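# Move 96-well plate from nest N1 to bench spot B1

## Task

Carry the 96-well plate off plate nest N1 and set it on bench spot B1 with its long side running along the taped outline and the plate fully inside it, then release it and withdraw the grippers.

## Robot and tools

Robot: two arms, left_arm and right_arm, each with six joints and a parallel gripper. Seen from behind the arms, N1 is the nest on the right and B1 is the bench spot on the left. The arm bases, any mounting plates under them and the metal frame behind them on the floor are fixed obstacles. A small drop of a few millimetres when placing the plate is fine; a longer fall at any moment fails the job. Never knock anything off the table, and never let the arms collide or shove each other hard.

Scene frame (used in results): origin on the table surface midway between the arms, +x out over the table, +z up, left_arm on the +y side. The arm names do not match left or right in a camera image. Bases may be tilted. Printed hand positions are approximate, worse at long reach.

Gripper: fingers point along the gripper's +z axis and close along its y axis. end_effector_position is the point between the finger pads, roughly 1 cm behind the tips.

Tool execute_actions, argument actions: a list with zero or one item, plus optional pictures (true/false; images come by default). Empty list = look only, returns current state. An action item {"rows": [...], "steps": n} runs n control steps (1 to 15, default 15, each 1/30 s); one row per step, the final row reused if rows run out. A wait item {"steps": n} (n up to 300) sends nothing and returns after n steps counted from the previous result, with your writing time included. A refused call moves nothing.

Each row is one list of 14 numbers, each in [-1, 1], covering both arms even if one is idle: left_arm waist, shoulder, elbow, wrist pitch, wrist yaw, wrist roll, opening, then right_arm in the same seven. The six joint entries are offsets, not poses: scaled displacements measured from the joint angles in the most recent result that printed them (before any such result, and for later calls inside one reply, from where the arm is when the action begins). They are not relative to the previous row. Scale: 1.0 equals 1.202 rad waist, 1.258 shoulder, 1.238 elbow, 2.073 wrist pitch, 2.022 wrist yaw and wrist roll. Stated joint ranges (rad): waist -2.618 to 3.054, shoulder 0.000 to 3.142, elbow 0.000 to 3.142, wrist pitch -1.571 to 1.571, wrist yaw -1.571 to 1.571, wrist roll -2.094 to 2.094. Asking for more than 0.036 rad beyond a range end gets the call refused; true ends may differ by up to 0.036 rad, and overshooting requests are clipped there, possibly with a "joint sent to its limit" note (which may refer to an earlier, still-running action). No note does not prove there is room left.

The opening entry is absolute, not an offset: +1 fully open, -1 closed. Between the extremes the fingers go to where grip_measured would read that value. To hold the plate, command about 0.03 below its grip_measured; a smaller gap grips more gently. Pad force tops out near 50-62 N; thin parts under about 2 mm get less. Readings may be off by about 1 mm per gripper.

Motion: joint targets are kept within a fixed lead of the measured angle (0.202 waist, 0.258 shoulder, 0.238 elbow, 0.573 wrist pitch, 0.522 wrist yaw/roll, rad), and targets that would move a gripper over 70 mm from its current spot are scaled back, so big moves take several actions. Sending zeros is not a pause: it drives the arm back to the reference angles, and arms can sag under zeros. To hold an arm, in a reply's first call send the offsets back to the desired angles, then zeros in later calls, raising the correction if a joint still lags. Between calls the arms keep heading for the last row's target until everything has almost stopped or a step is HELD; a new action is needed to continue. Fingers still moving keep moving.

Result lines: the state line gives each arm's end_effector_position (m) and end_effector_quat_wxyz in the scene frame. Joint positions and Joint velocities list each arm's six joints (rad, rad/s) then finger-pad gap (m, m/s; 0.094 when fully open). grip_measured is the opening on the command scale. HELD marks steps where some of your row was not sent. "joint command not followed" means the clearance check altered joint targets; the rest of the row still ran. "too close" counts an arm's mounting plate and its half of the frame as that arm. Joint torques are total drive outputs with offsets and noise; friction can mask or fake a load. Motor heat: holding loads warms motors; MOTOR HOT appears from 75 °C, at 90 °C that arm halts for 10 s, at 100 °C it goes limp and drops. These are OVER-TEMPERATURE FAULT lines; avoid long heavy holds.

Tool zoom_image: camera (cam_head_left, cam_head_right, cam_high, cam_low, cam_left_wrist, cam_right_wrist, each 896x504) and region [x0, y0, x1, y1] in pixels from the top-left, at most 504x504; returns an enlarged view of that camera's latest image.

Tool finished_scene: scene (the number of the current scene). Ends it irreversibly and reports success; the plate must already be resting in B1 with grippers clear. Replying without any tool call ends everything.

The robot keeps running while you think and write, so be brief; smooth, low-effort, quick motion is preferred.

Each tool is called as name(argument=value, ...) on one line, values as JSON.

## Session

execute_actions(actions=[])

Scene clock: 0.00 s of 13200.00 s.
left_arm: end_effector_position=(+0.0630, +0.7022, +0.2822) grip_measured=+1.000 end_effector_quat_wxyz=(-0.020, +0.949, -0.314, +0.031) | right_arm: end_effector_position=(+0.2438, -0.3555, +0.2743) grip_measured=+1.000 end_effector_quat_wxyz=(+0.069, +0.740, +0.669, +0.005)
Joint positions: left_arm=[ 1.82   1.833  1.593 -1.282  0.56  -0.836  0.094] | right_arm=[-0.08   0.726  0.873 -1.146  0.212  1.724  0.094]
Joint velocities: left_arm=[ 0.002 -0.012  0.007 -0.022  0.051 -0.007  0.   ] | right_arm=[ 0.007  0.022  0.002 -0.037 -0.037 -0.022  0.   ]
Joint torques (N m, as the arm reports them, + toward a larger angle): no reading

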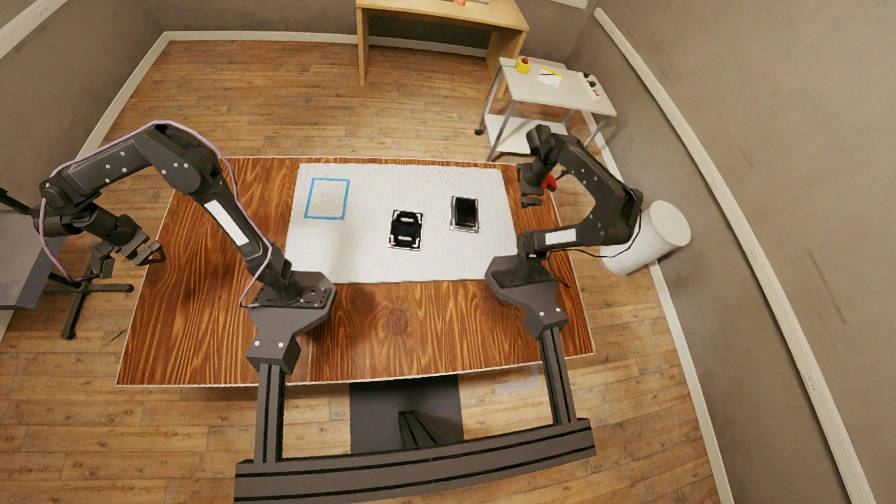

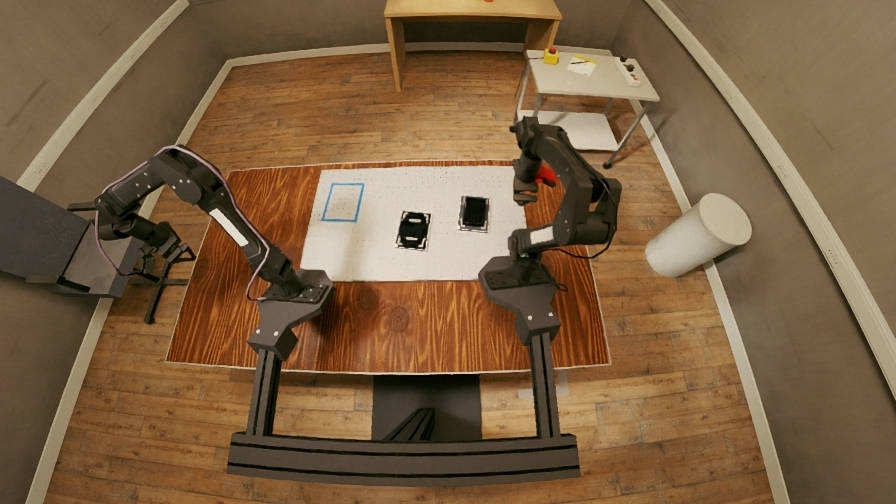

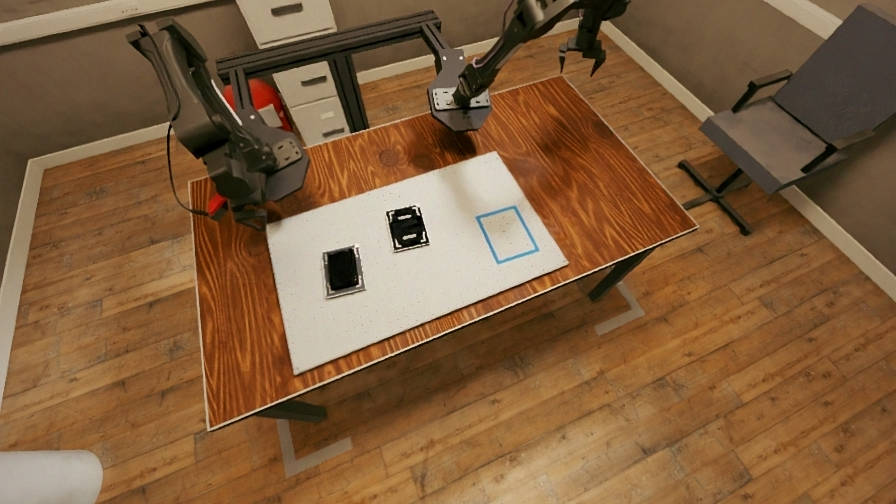

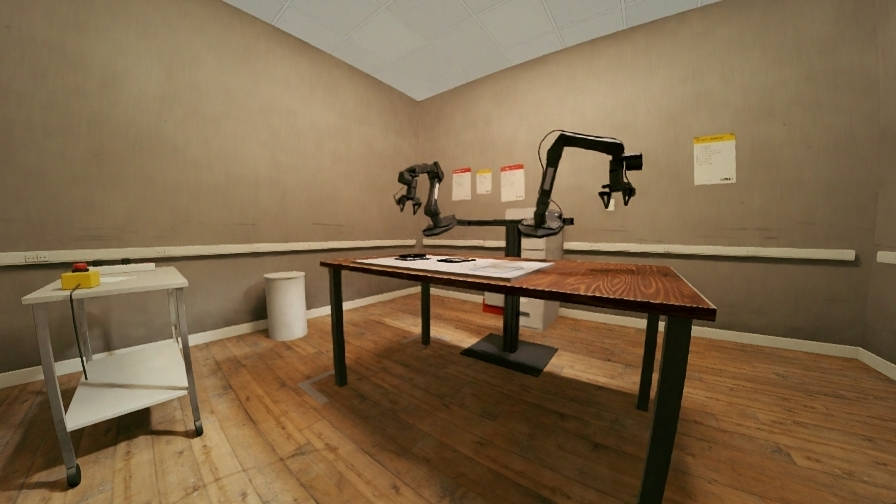

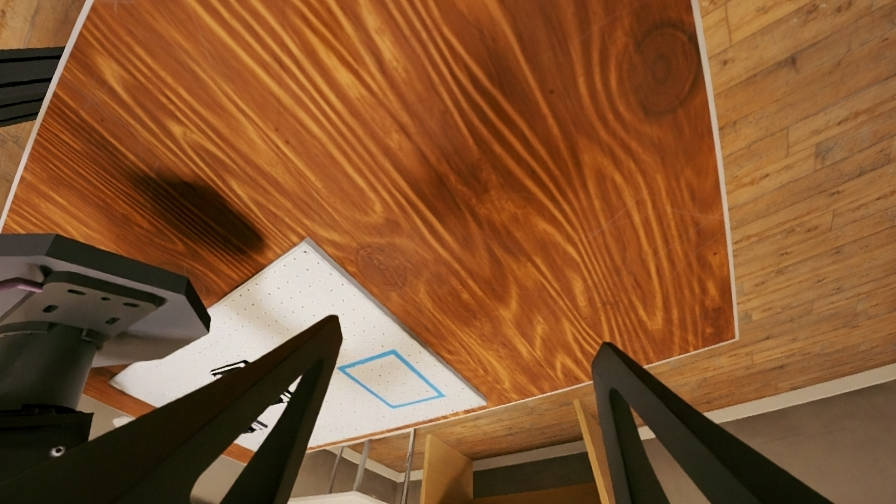

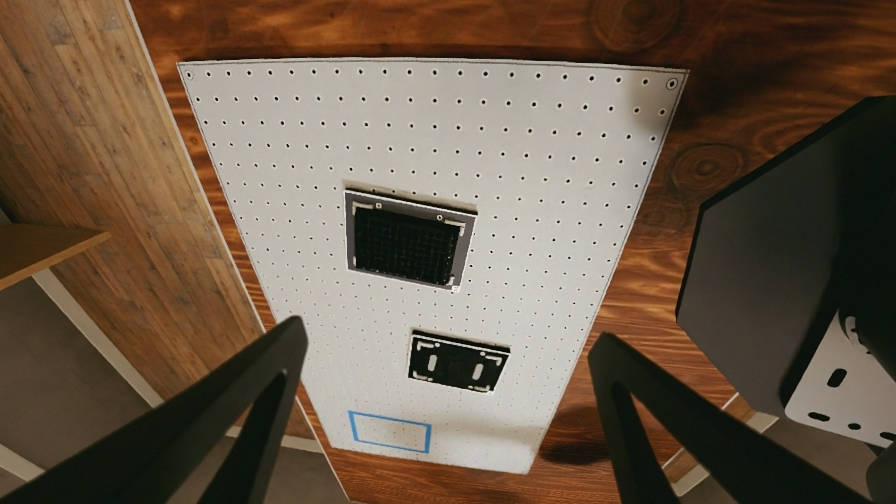

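zoom_image(camera="cam_right_wrist", region=[180, 50, 680, 480])

zoom_image(camera="cam_head_right", region=[280, 140, 580, 320])

zoom_image(camera="cam_high", region=[250, 140, 590, 380])

Region (180, 50, 680, 480) of cam_right_wrist's 896x504 image, scaled by 1.008, with more detail than that image has; it fills the top 433 rows of this view, and the rest is white.

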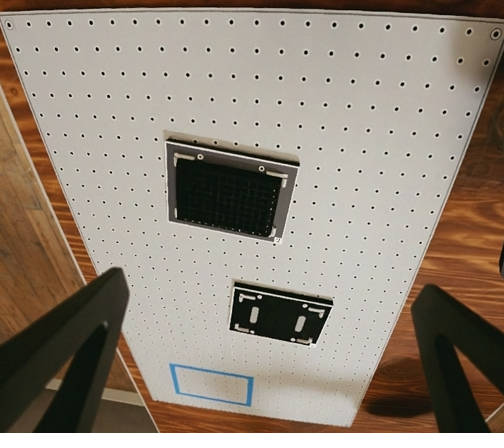

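Region (280, 140, 580, 320) of cam_head_right's 896x504 image, scaled by 1.680, with more detail than that image has; it fills the top 302 rows of this view, and the rest is white.

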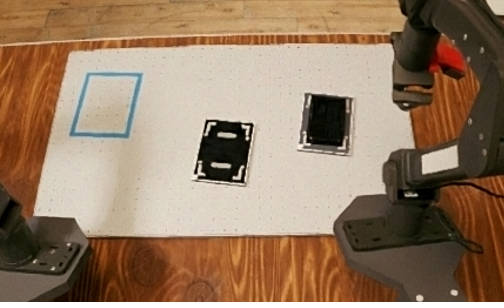

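Region (250, 140, 590, 380) of cam_high's 896x504 image, scaled by 1.482, with more detail than that image has; it fills the top 356 rows of this view, and the rest is white.

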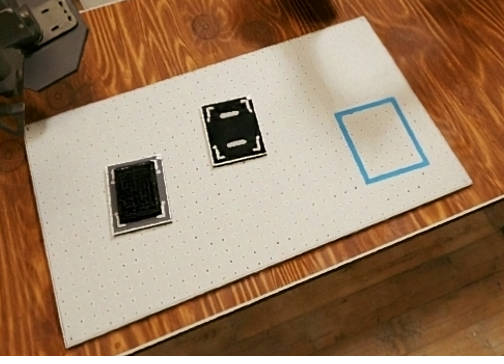

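execute_actions(actions=[{"rows": [[-1.0,-0.139,-0.065,0.158,-0.341,0.379,1, 0.220,0.643,0.208,0.200,0.008,-0.616,1]], "steps": 15}], pictures=false)

execute_actions(actions=[{"steps": 45}], pictures=false)

Scene clock: 120.50 s of 13200.00 s.
left_arm: end_effector_position=(+0.3019, +0.6097, +0.1974) grip_measured=+1.000 end_effector_quat_wxyz=(-0.029, -0.354, +0.922, +0.156) | right_arm: end_effector_position=(+0.3546, -0.2436, +0.1435) grip_measured=+1.000 end_effector_quat_wxyz=(-0.014, +0.193, +0.981, -0.007)
Joint positions: left_arm=[ 0.817  1.675  1.518 -0.956 -0.091 -0.108  0.094] | right_arm=[ 0.172  1.554  1.128 -0.738  0.221  0.69   0.094]
Joint velocities: left_arm=[-2.073 -0.002  0.022 -0.007 -0.212  0.168  0.   ] | right_arm=[ 0.017  0.867 -0.193 -0.051  0.022 -1.326  0.   ]
Joint torques (N m, as the arm reports them, + toward a larger angle): left_arm=[  2.22 -10.31   4.62   0.31  -0.23   0.05] | right_arm=[  2.62 -12.72   5.2    0.74   0.09  -0.08]
Steps of this call (steps 1 to 90: nothing new was sent; then 117.00 s passed at rest; steps 91 to 105: all 15 steps of this action). Readings (joint positions):
91: left_arm=[1.800 1.815 1.576 -1.246 0.490 -0.768] | right_arm=[-0.066 0.739 0.884 -1.143 0.217 1.690]
92: left_arm=[1.761 1.783 1.542 -1.184 0.376 -0.670] | right_arm=[-0.032 0.772 0.913 -1.126 0.217 1.641]
94: left_arm=[1.633 1.726 1.518 -1.114 0.191 -0.479] | right_arm=[0.038 0.859 0.982 -1.052 0.220 1.536]
98: left_arm=[1.337 1.675 1.518 -1.006 0.005 -0.238] | right_arm=[0.143 1.093 1.101 -0.883 0.221 1.237]
105: the state above

Scene clock: 122.00 s of 13200.00 s.
left_arm: end_effector_position=(+0.3449, +0.5463, +0.1820) grip_measured=+1.000 end_effector_quat_wxyz=(-0.026, -0.254, +0.959, +0.124) | right_arm: end_effector_position=(+0.3494, -0.2446, +0.1412) grip_measured=+1.000 end_effector_quat_wxyz=(-0.021, +0.091, +0.996, -0.008)
Joint positions: left_arm=[ 0.615  1.675  1.518 -0.951 -0.116 -0.075  0.094] | right_arm=[ 0.172  1.555  1.116 -0.74   0.221  0.488  0.094]
Joint velocities: left_arm=[-0.002 -0.027  0.012 -0.022 -0.037 -0.081  0.   ] | right_arm=[-0.012  0.007 -0.002  0.037 -0.022 -0.007  0.   ]
Joint torques (N m, as the arm reports them, + toward a larger angle): left_arm=[  1.55 -10.75   4.71   0.28  -0.31   0.09] | right_arm=[ 2.68 -8.85  5.23  0.75  0.08 -0.12]
Steps of this call (steps 1 to 30: the robot went on to your last target; steps 31 to 45: nothing new was sent). Readings (joint positions):
1: left_arm=[0.743 1.675 1.518 -0.954 -0.095 -0.101] | right_arm=[0.172 1.574 1.121 -0.739 0.221 0.650]
2: left_arm=[0.677 1.675 1.518 -0.951 -0.096 -0.095] | right_arm=[0.172 1.579 1.116 -0.742 0.221 0.617]
4: left_arm=[0.588 1.675 1.518 -0.951 -0.090 -0.085] | right_arm=[0.172 1.572 1.116 -0.744 0.221 0.570]
8: left_arm=[0.588 1.675 1.518 -0.951 -0.096 -0.077] | right_arm=[0.172 1.555 1.116 -0.741 0.221 0.522]
45: the state above
All arms were judged still, so your last target was given up. Only a new action makes them travel on or press farther. Fingers that are still opening or closing keep moving.

execute_actions(actions=[{"rows": [[-0.1,-0.014,0,0,-0.007,0,1, 0.01,-0.016,0.012,0.004,0,0,1],[-0.2,-0.014,0,0,-0.007,0,1, 0.01,-0.016,0.012,0.004,0,0,1],[-0.482,-0.014,0,0,-0.007,0,1, 0.01,-0.016,0.012,0.004,0,0,1]], "steps": 15}], pictures=false)

execute_actions(actions=[{"steps": 15}])

Scene clock: 127.97 s of 13200.00 s.
left_arm: end_effector_position=(+0.3984, +0.3054, +0.1767) grip_measured=+1.000 end_effector_quat_wxyz=(-0.003, +0.012, +1.000, -0.016) | right_arm: end_effector_position=(+0.3494, -0.2446, +0.1412) grip_measured=+1.000 end_effector_quat_wxyz=(-0.021, +0.091, +0.996, -0.008)
Joint positions: left_arm=[ 0.006  1.675  1.518 -0.95  -0.111 -0.075  0.094] | right_arm=[ 0.172  1.555  1.116 -0.74   0.221  0.488  0.094]
Joint velocities: left_arm=[ 0.242 -0.012  0.002  0.051 -0.051  0.007  0.   ] | right_arm=[ 0.002  0.002 -0.017 -0.11   0.022 -0.022  0.   ]
Joint torques (N m, as the arm reports them, + toward a larger angle): left_arm=[  0.16 -10.97   5.3    0.26  -0.1   -0.02] | right_arm=[ 2.62 -8.92  5.3   0.74  0.01 -0.02]
Steps of this call (steps 1 to 90: nothing new was sent; then 2.47 s passed at rest; steps 91 to 105: all 15 steps of this action). Readings (joint positions):
91: left_arm=[0.605 1.675 1.518 -0.951 -0.123 -0.075] | right_arm=[0.172 1.555 1.116 -0.740 0.221 0.488]
92: left_arm=[0.578 1.675 1.518 -0.951 -0.134 -0.075] | right_arm=[0.172 1.555 1.116 -0.740 0.221 0.488]
94: left_arm=[0.476 1.675 1.518 -0.951 -0.141 -0.075] | right_arm=[0.172 1.555 1.116 -0.740 0.221 0.488]
98: left_arm=[0.216 1.675 1.518 -0.950 -0.136 -0.075] | right_arm=[0.172 1.555 1.116 -0.740 0.221 0.488]
105: the state above

Scene clock: 128.47 s of 13200.00 s.
left_arm: end_effector_position=(+0.3990, +0.3200, +0.1753) grip_measured=+1.000 end_effector_quat_wxyz=(-0.003, -0.001, +1.000, -0.003) | right_arm: end_effector_position=(+0.3494, -0.2446, +0.1412) grip_measured=+1.000 end_effector_quat_wxyz=(-0.021, +0.091, +0.996, -0.008)
Joint positions: left_arm=[ 0.036  1.675  1.518 -0.95  -0.123 -0.075  0.094] | right_arm=[ 0.172  1.555  1.116 -0.74   0.221  0.488  0.094]
Joint velocities: left_arm=[ 0.007 -0.017 -0.022 -0.095  0.022  0.022  0.   ] | right_arm=[-0.002 -0.022 -0.007  0.051 -0.007  0.037  0.   ]
Joint torques (N m, as the arm reports them, + toward a larger angle): left_arm=[ -1.37 -11.06   5.16   0.28  -0.08   0.02] | right_arm=[ 2.61 -8.92  5.3   0.75  0.01 -0.02]
Steps of this call (steps 1 to 15: the robot went on to your last target). Readings (joint positions):
1: left_arm=[0.014 1.675 1.518 -0.950 -0.112 -0.075] | right_arm=[0.172 1.555 1.116 -0.740 0.221 0.488]
2: left_arm=[0.022 1.675 1.518 -0.950 -0.115 -0.075] | right_arm=[0.172 1.555 1.116 -0.740 0.221 0.488]
4: left_arm=[0.034 1.675 1.518 -0.950 -0.120 -0.075] | right_arm=[0.172 1.555 1.116 -0.740 0.221 0.488]
8: left_arm=[0.036 1.675 1.518 -0.950 -0.123 -0.075] | right_arm=[0.172 1.555 1.116 -0.740 0.221 0.488]
15: the state above

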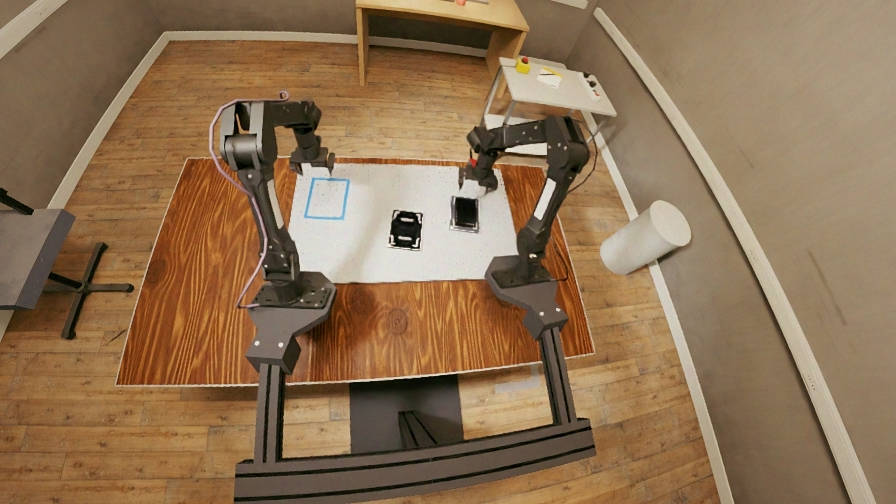

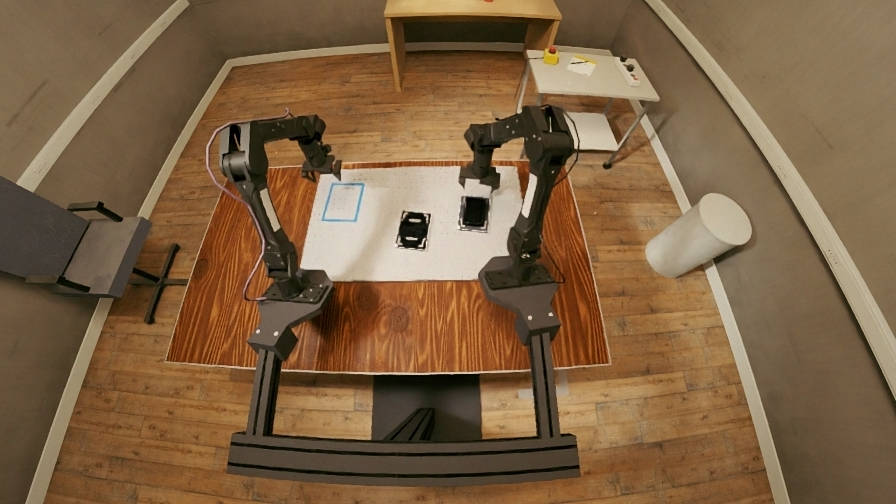

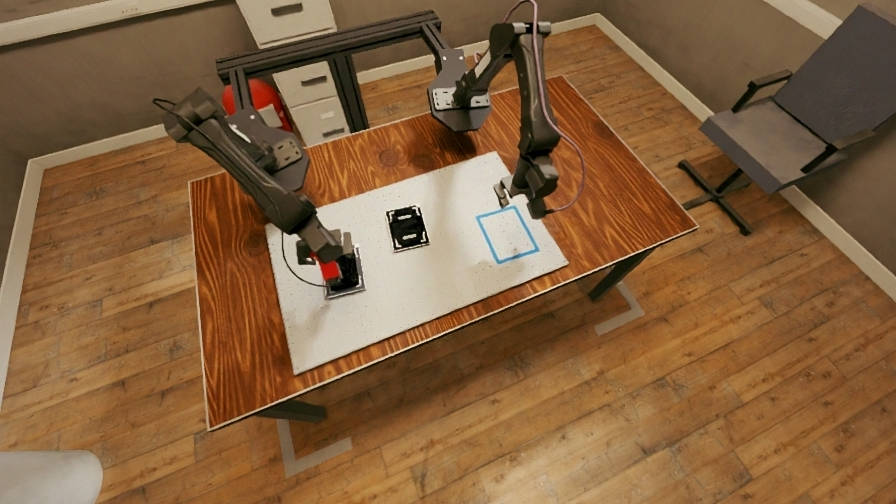

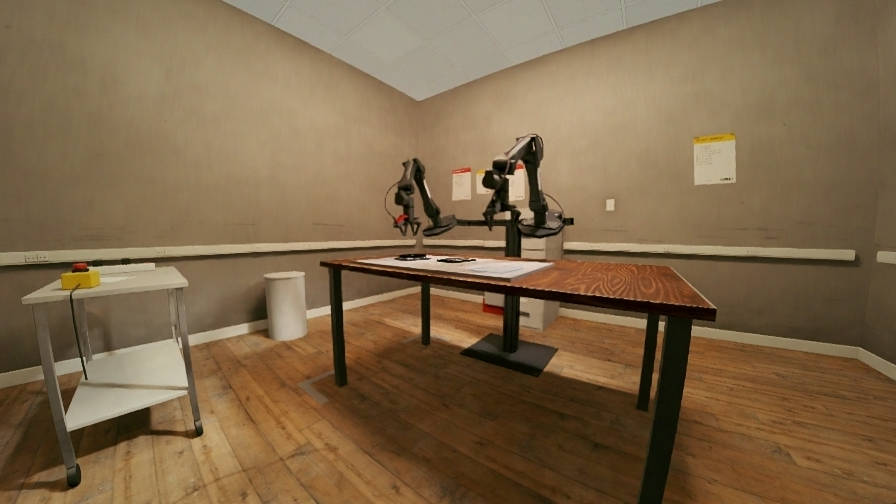

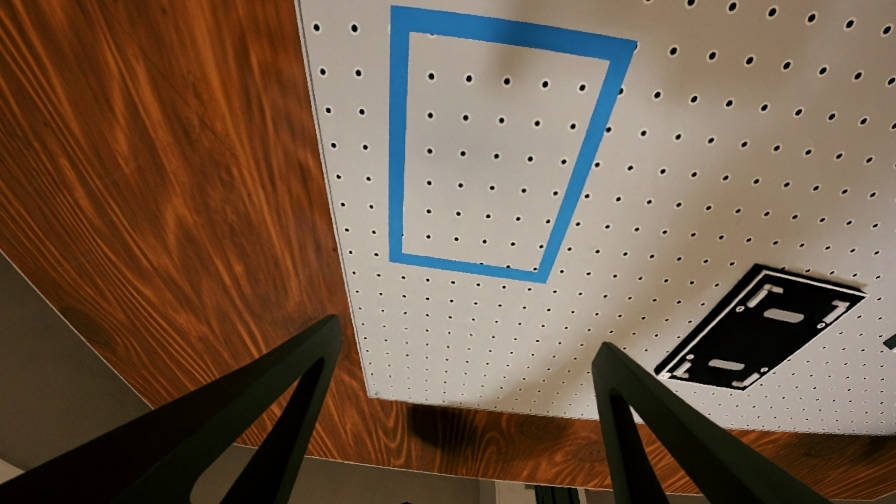

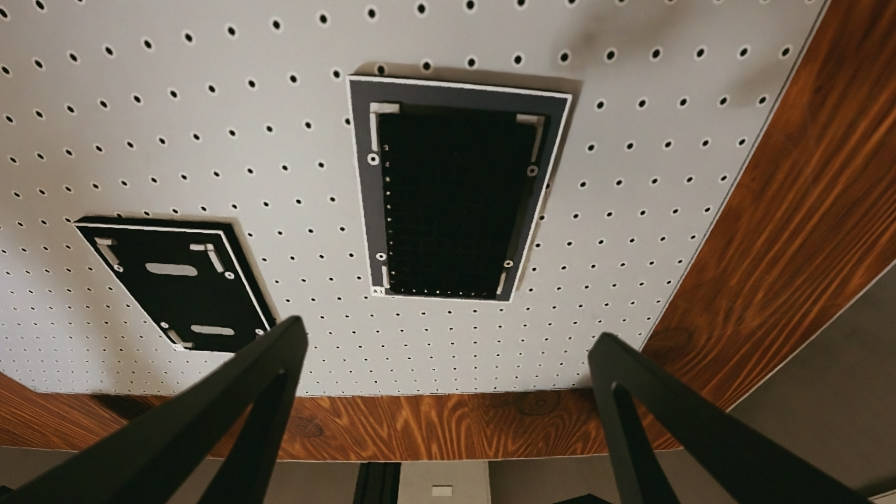

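zoom_image(camera="cam_right_wrist", region=[260, 40, 660, 340])

Region (260, 40, 660, 340) of cam_right_wrist's 896x504 image, scaled by 1.260, with more detail than that image has; it fills the top 378 rows of this view, and the rest is white.

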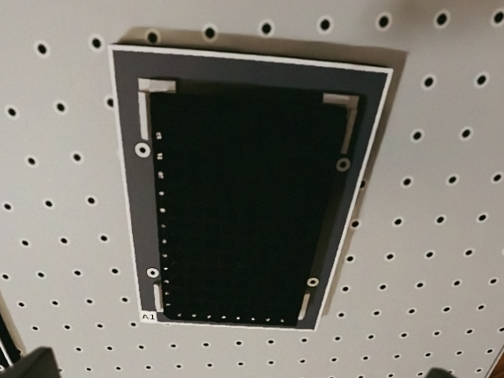

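execute_actions(actions=[{"rows": [[0,0,0,0,0,0,1,-0.002,0.005,-0.009,0.010,0,-0.001,1],[0,0,0,0,0,0,1,-0.004,0.014,-0.026,0.031,0,-0.003,1],[0,0,0,0,0,0,1,-0.007,0.024,-0.044,0.052,-0.001,-0.005,1],[0,0,0,0,0,0,1,-0.009,0.034,-0.062,0.072,-0.002,-0.007,1],[0,0,0,0,0,0,1,-0.012,0.043,-0.079,0.093,-0.002,-0.009,1],[0,0,0,0,0,0,1,-0.014,0.053,-0.097,0.113,-0.003,-0.011,1],[0,0,0,0,0,0,1,-0.017,0.062,-0.114,0.134,-0.003,-0.013,1],[0,0,0,0,0,0,1,-0.020,0.072,-0.132,0.155,-0.004,-0.015,1],[0,0,0,0,0,0,1,-0.022,0.082,-0.150,0.175,-0.004,-0.017,1],[0,0,0,0,0,0,1,-0.025,0.091,-0.167,0.196,-0.005,-0.019,1],[0,0,0,0,0,0,1,-0.026,0.096,-0.176,0.206,-0.005,-0.020,1]], "steps": 15}], pictures=false)

execute_actions(actions=[{"steps": 15}])

Scene clock: 190.80 s of 13200.00 s.
left_arm: end_effector_position=(+0.3990, +0.3200, +0.1753) grip_measured=+1.000 end_effector_quat_wxyz=(-0.003, -0.001, +1.000, -0.003) | right_arm: end_effector_position=(+0.3153, -0.2460, +0.0671) grip_measured=+1.000 end_effector_quat_wxyz=(-0.021, +0.089, +0.996, -0.012)
Joint positions: left_arm=[ 0.036  1.675  1.518 -0.95  -0.123 -0.075  0.094] | right_arm=[ 0.148  1.68   0.901 -0.399  0.218  0.463  0.094]
Joint velocities: left_arm=[-0.012 -0.002  0.007  0.051 -0.066 -0.051  0.   ] | right_arm=[-0.002 -0.007 -0.046  0.315 -0.022 -0.037  0.   ]
Joint torques (N m, as the arm reports them, + toward a larger angle): left_arm=[-1.15 -9.34  5.12  0.25 -0.03  0.03] | right_arm=[ 0.91 -7.84  3.1   1.06 -0.09 -0.12]
Steps of this call (steps 1 to 15: the robot went on to your last target; steps 16 to 90: nothing new was sent; then 58.83 s passed at rest; steps 91 to 105: all 15 steps of this action). Readings (joint positions):
91: left_arm=[0.036 1.675 1.518 -0.950 -0.123 -0.075] | right_arm=[0.172 1.555 1.116 -0.739 0.221 0.488]
92: left_arm=[0.036 1.675 1.518 -0.950 -0.123 -0.075] | right_arm=[0.172 1.555 1.113 -0.732 0.221 0.488]
94: left_arm=[0.036 1.675 1.518 -0.950 -0.123 -0.075] | right_arm=[0.172 1.557 1.094 -0.691 0.221 0.488]
98: left_arm=[0.036 1.675 1.518 -0.950 -0.123 -0.075] | right_arm=[0.164 1.597 1.016 -0.564 0.221 0.480]
105: the state above

Scene clock: 191.30 s of 13200.00 s.
left_arm: end_effector_position=(+0.3990, +0.3200, +0.1753) grip_measured=+1.000 end_effector_quat_wxyz=(-0.003, -0.001, +1.000, -0.003) | right_arm: end_effector_position=(+0.3324, -0.2410, +0.0668) grip_measured=+1.000 end_effector_quat_wxyz=(+0.012, +0.094, +0.995, +0.001)
Joint positions: left_arm=[ 0.036  1.675  1.518 -0.95  -0.123 -0.075  0.094] | right_arm=[ 0.148  1.68   0.9   -0.325  0.218  0.458  0.094]
Joint velocities: left_arm=[ 0.002  0.022  0.027  0.037 -0.051 -0.037  0.   ] | right_arm=[-0.007 -0.012 -0.002 -0.007 -0.022 -0.037  0.   ]
Joint torques (N m, as the arm reports them, + toward a larger angle): left_arm=[-1.19 -9.47  5.24  0.29 -0.02  0.01] | right_arm=[ 0.93 -7.76  2.95  0.88 -0.06 -0.1 ]
Steps of this call (steps 1 to 15: the robot went on to your last target). Readings (joint positions):
1: left_arm=[0.036 1.675 1.518 -0.950 -0.123 -0.075] | right_arm=[0.148 1.680 0.900 -0.389 0.218 0.462]
2: left_arm=[0.036 1.675 1.518 -0.950 -0.123 -0.075] | right_arm=[0.148 1.680 0.900 -0.376 0.218 0.461]
4: left_arm=[0.036 1.675 1.518 -0.950 -0.123 -0.075] | right_arm=[0.148 1.680 0.900 -0.354 0.218 0.460]
8: left_arm=[0.036 1.675 1.518 -0.950 -0.123 -0.075] | right_arm=[0.148 1.680 0.900 -0.334 0.218 0.459]
15: the state above

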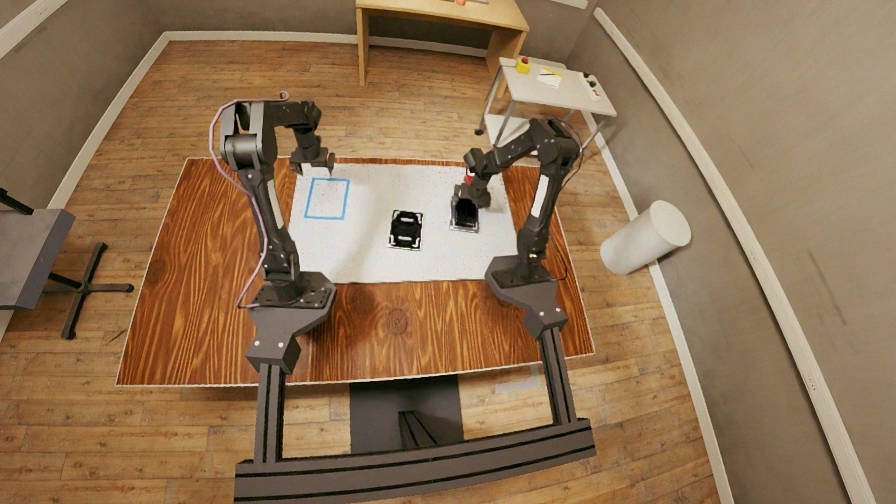

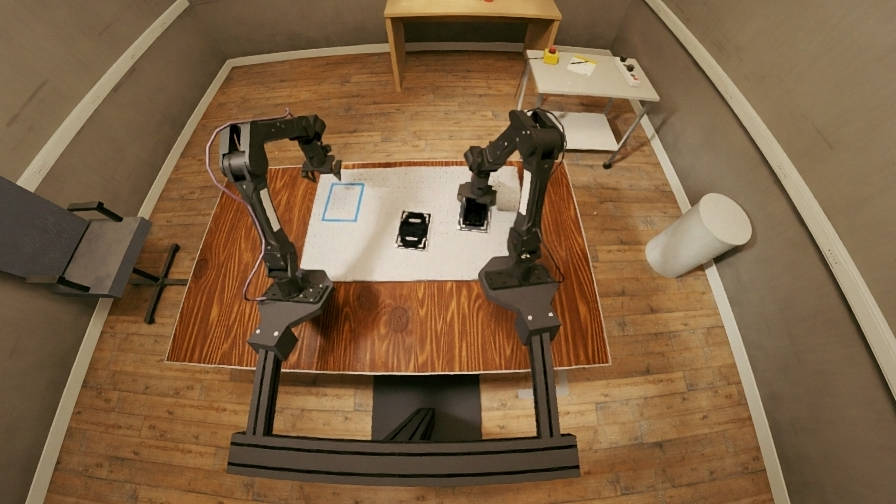

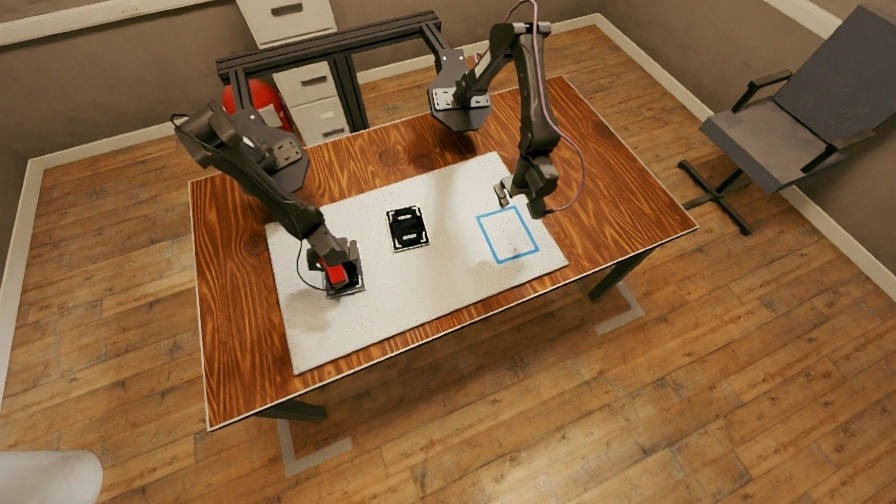

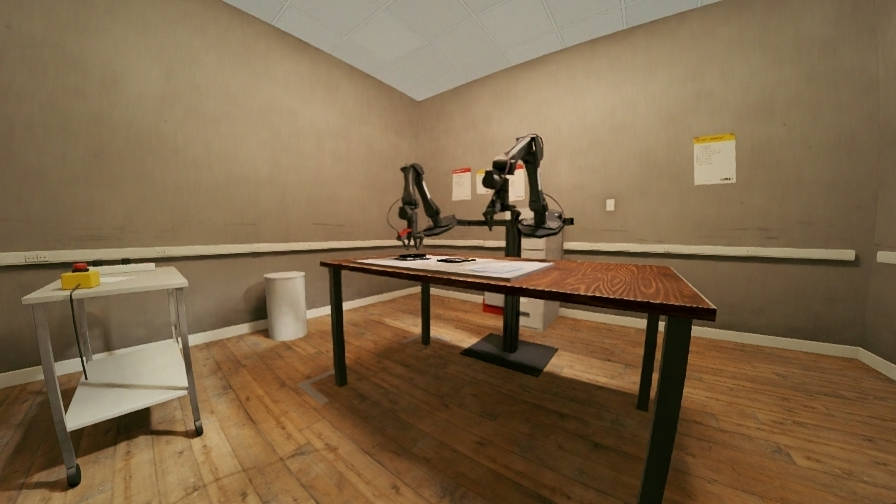

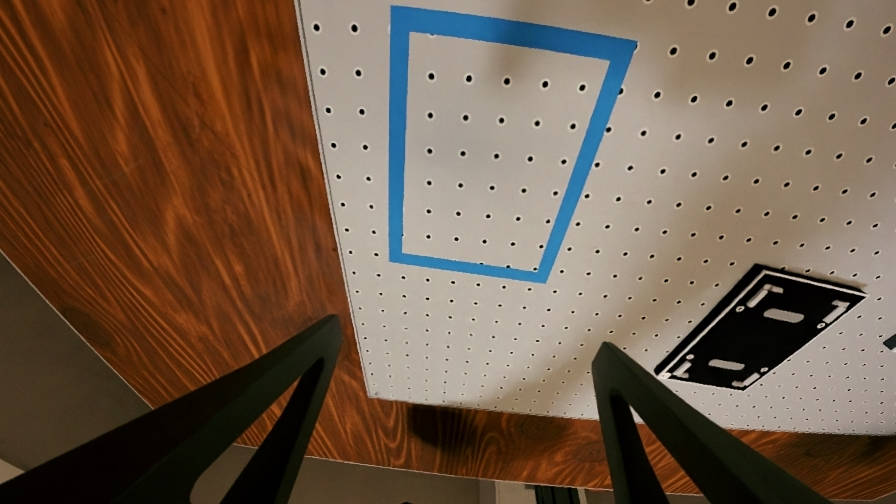

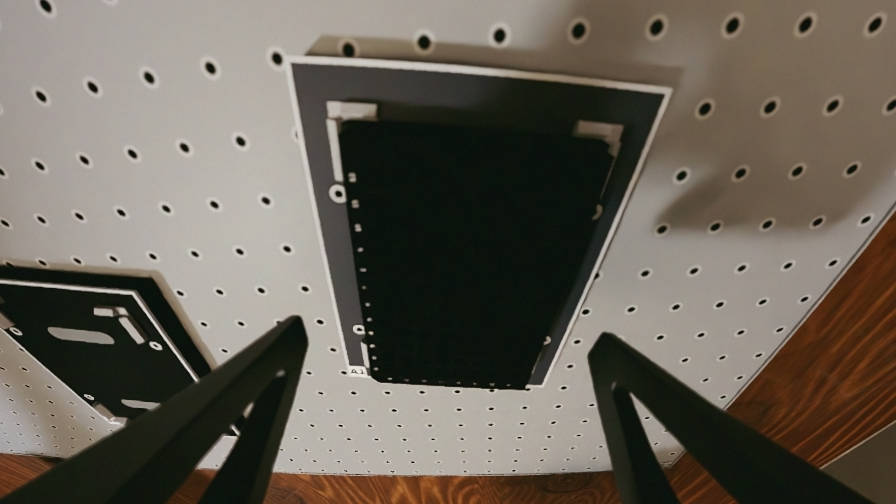

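execute_actions(actions=[{"rows": [[0,0,0,0,0,0,1,-0.004,0.005,-0.002,0.007,-0.002,-0.003,1],[0,0,0,0,0,0,1,-0.008,0.010,-0.004,0.014,-0.004,-0.006,1],[0,0,0,0,0,0,1,-0.012,0.015,-0.006,0.021,-0.006,-0.009,1],[0,0,0,0,0,0,1,-0.016,0.021,-0.008,0.028,-0.008,-0.012,1],[0,0,0,0,0,0,1,-0.020,0.026,-0.010,0.036,-0.010,-0.015,1],[0,0,0,0,0,0,1,-0.0225,0.031,-0.012,0.036,-0.011,-0.017,1],[0,0,0,0,0,0,1,-0.0225,0.036,-0.014,0.036,-0.011,-0.017,1],[0,0,0,0,0,0,1,-0.0225,0.041,-0.016,0.036,-0.011,-0.017,1],[0,0,0,0,0,0,1,-0.0225,0.046,-0.018,0.036,-0.011,-0.017,1]], "steps": 15}], pictures=false)

execute_actions(actions=[{"steps": 15}])

Scene clock: 242.60 s of 13200.00 s.
left_arm: end_effector_position=(+0.3990, +0.3200, +0.1753) grip_measured=+1.000 end_effector_quat_wxyz=(-0.003, -0.001, +1.000, -0.003) | right_arm: end_effector_position=(+0.3352, -0.2426, +0.0527) grip_measured=+1.000 end_effector_quat_wxyz=(+0.014, +0.093, +0.996, +0.004)
Joint positions: left_arm=[ 0.036  1.675  1.518 -0.95  -0.123 -0.075  0.094] | right_arm=[ 0.129  1.727  0.9   -0.267  0.205  0.436  0.094]
Joint velocities: left_arm=[ 0.002 -0.007 -0.017  0.037 -0.007 -0.066  0.   ] | right_arm=[-0.007 -0.007  0.017  0.037  0.007 -0.007  0.   ]
Joint torques (N m, as the arm reports them, + toward a larger angle): left_arm=[-1.15 -9.49  5.11  0.33  0.    0.01] | right_arm=[ 0.99 -6.89  1.29  0.92 -0.07 -0.11]
Steps of this call (steps 1 to 15: the robot went on to your last target; steps 16 to 90: nothing new was sent; then 47.80 s passed at rest; steps 91 to 105: all 15 steps of this action). Readings (joint positions):
91: left_arm=[0.036 1.675 1.518 -0.950 -0.123 -0.075] | right_arm=[0.148 1.680 0.900 -0.323 0.218 0.458]
92: left_arm=[0.036 1.675 1.518 -0.950 -0.123 -0.075] | right_arm=[0.148 1.680 0.900 -0.322 0.218 0.458]
94: left_arm=[0.036 1.675 1.518 -0.950 -0.123 -0.075] | right_arm=[0.146 1.681 0.900 -0.312 0.216 0.454]
98: left_arm=[0.036 1.675 1.518 -0.950 -0.123 -0.075] | right_arm=[0.132 1.701 0.900 -0.277 0.209 0.443]
105: the state above

Scene clock: 243.10 s of 13200.00 s.
left_arm: end_effector_position=(+0.3990, +0.3200, +0.1753) grip_measured=+1.000 end_effector_quat_wxyz=(-0.003, -0.001, +1.000, -0.003) | right_arm: end_effector_position=(+0.3367, -0.2420, +0.0528) grip_measured=+1.000 end_effector_quat_wxyz=(+0.017, +0.092, +0.996, +0.006)
Joint positions: left_arm=[ 0.036  1.675  1.518 -0.95  -0.123 -0.075  0.094] | right_arm=[ 0.129  1.727  0.9   -0.261  0.204  0.434  0.094]
Joint velocities: left_arm=[ 0.012 -0.012  0.012  0.022  0.051  0.022  0.   ] | right_arm=[ 0.007 -0.012 -0.007  0.007 -0.007  0.037  0.   ]
Joint torques (N m, as the arm reports them, + toward a larger angle): left_arm=[-1.22 -9.53  5.33  0.34 -0.02  0.01] | right_arm=[ 0.97 -6.94  1.32  0.9  -0.08 -0.12]
Steps of this call (steps 1 to 15: the robot went on to your last target). Readings (joint positions):
1: left_arm=[0.036 1.675 1.518 -0.950 -0.123 -0.075] | right_arm=[0.129 1.727 0.900 -0.266 0.205 0.436]
2: left_arm=[0.036 1.675 1.518 -0.950 -0.123 -0.075] | right_arm=[0.129 1.727 0.900 -0.264 0.205 0.435]
4: left_arm=[0.036 1.675 1.518 -0.950 -0.123 -0.075] | right_arm=[0.129 1.727 0.900 -0.263 0.204 0.435]
8: left_arm=[0.036 1.675 1.518 -0.950 -0.123 -0.075] | right_arm=[0.129 1.727 0.900 -0.262 0.204 0.434]
15: the state above
All arms were judged still, so your last target was given up. Only a new action makes them travel on or press farther. Fingers that are still opening or closing keep moving.

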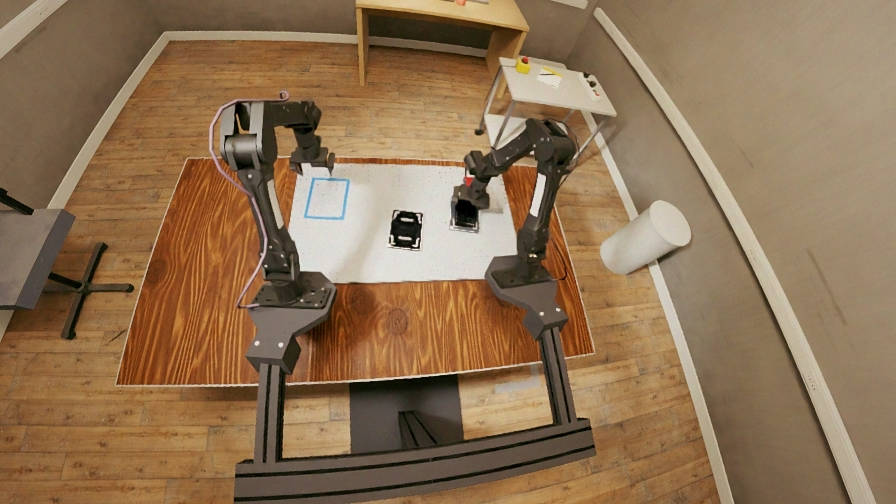

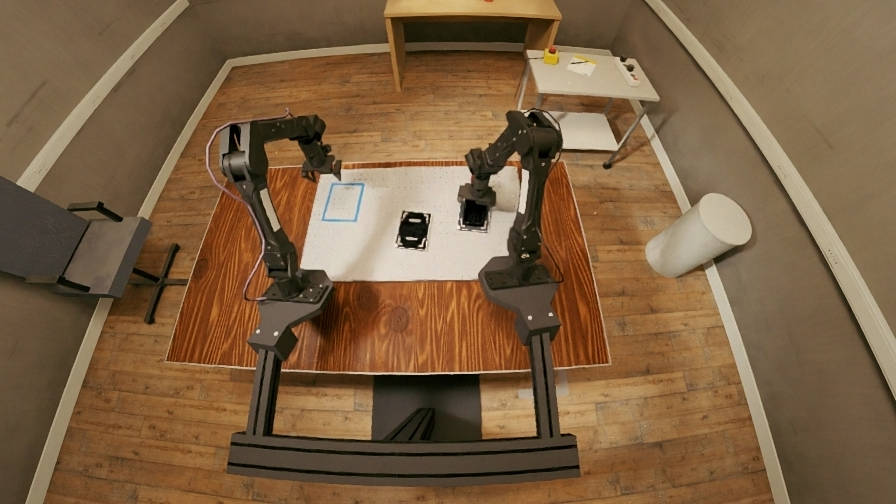

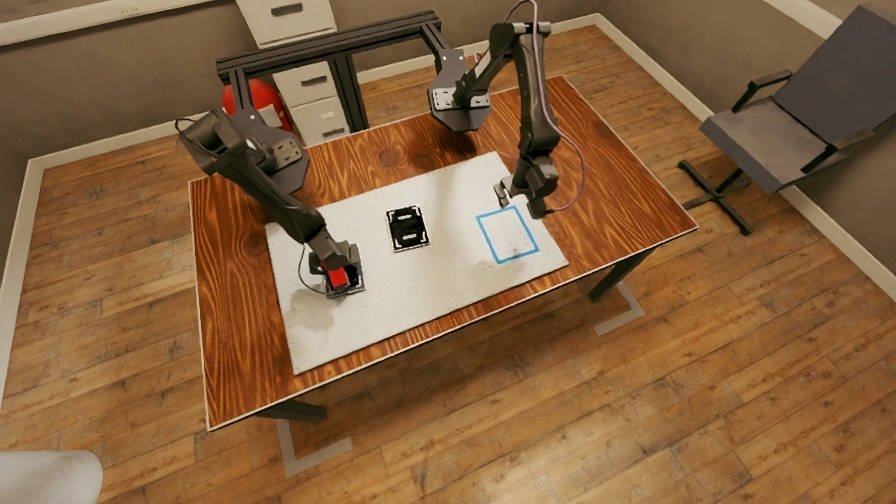

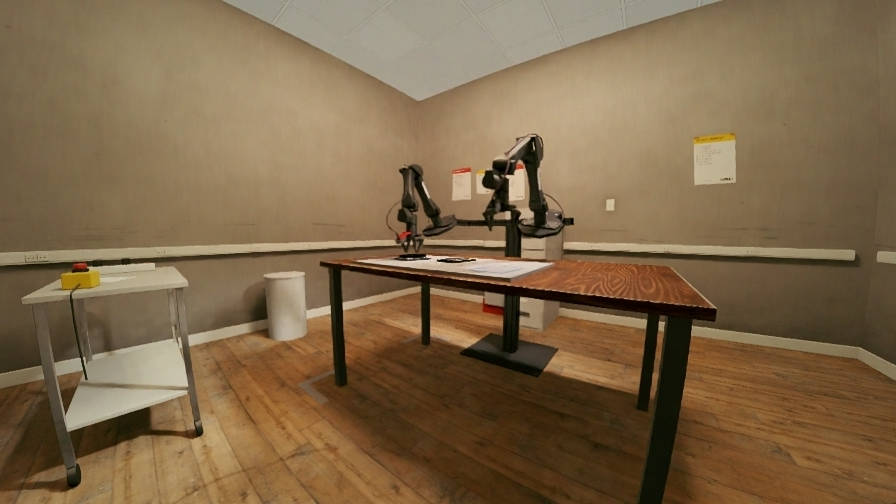

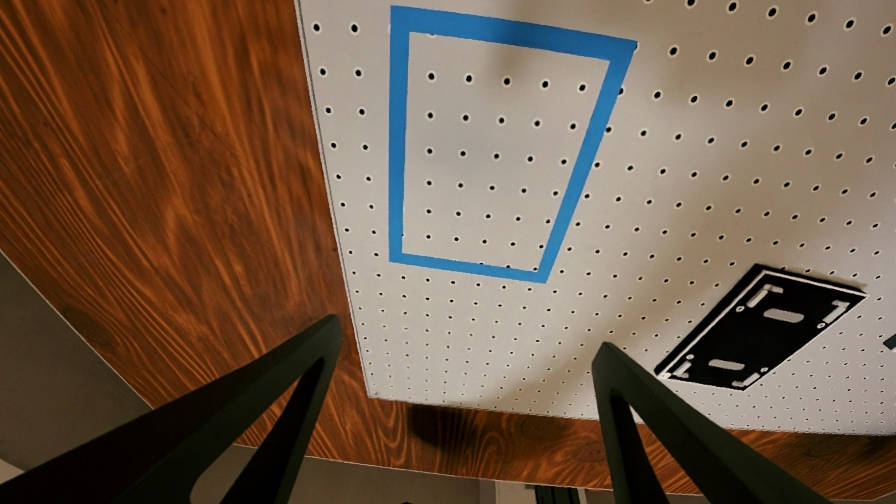

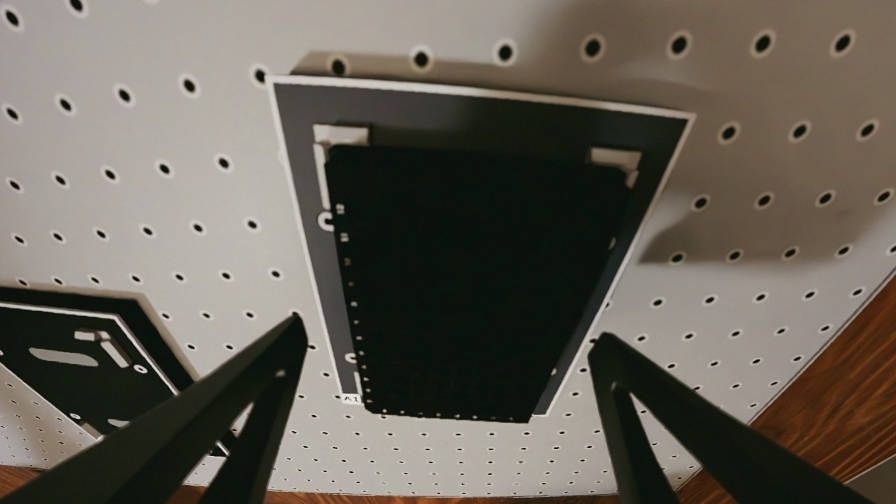

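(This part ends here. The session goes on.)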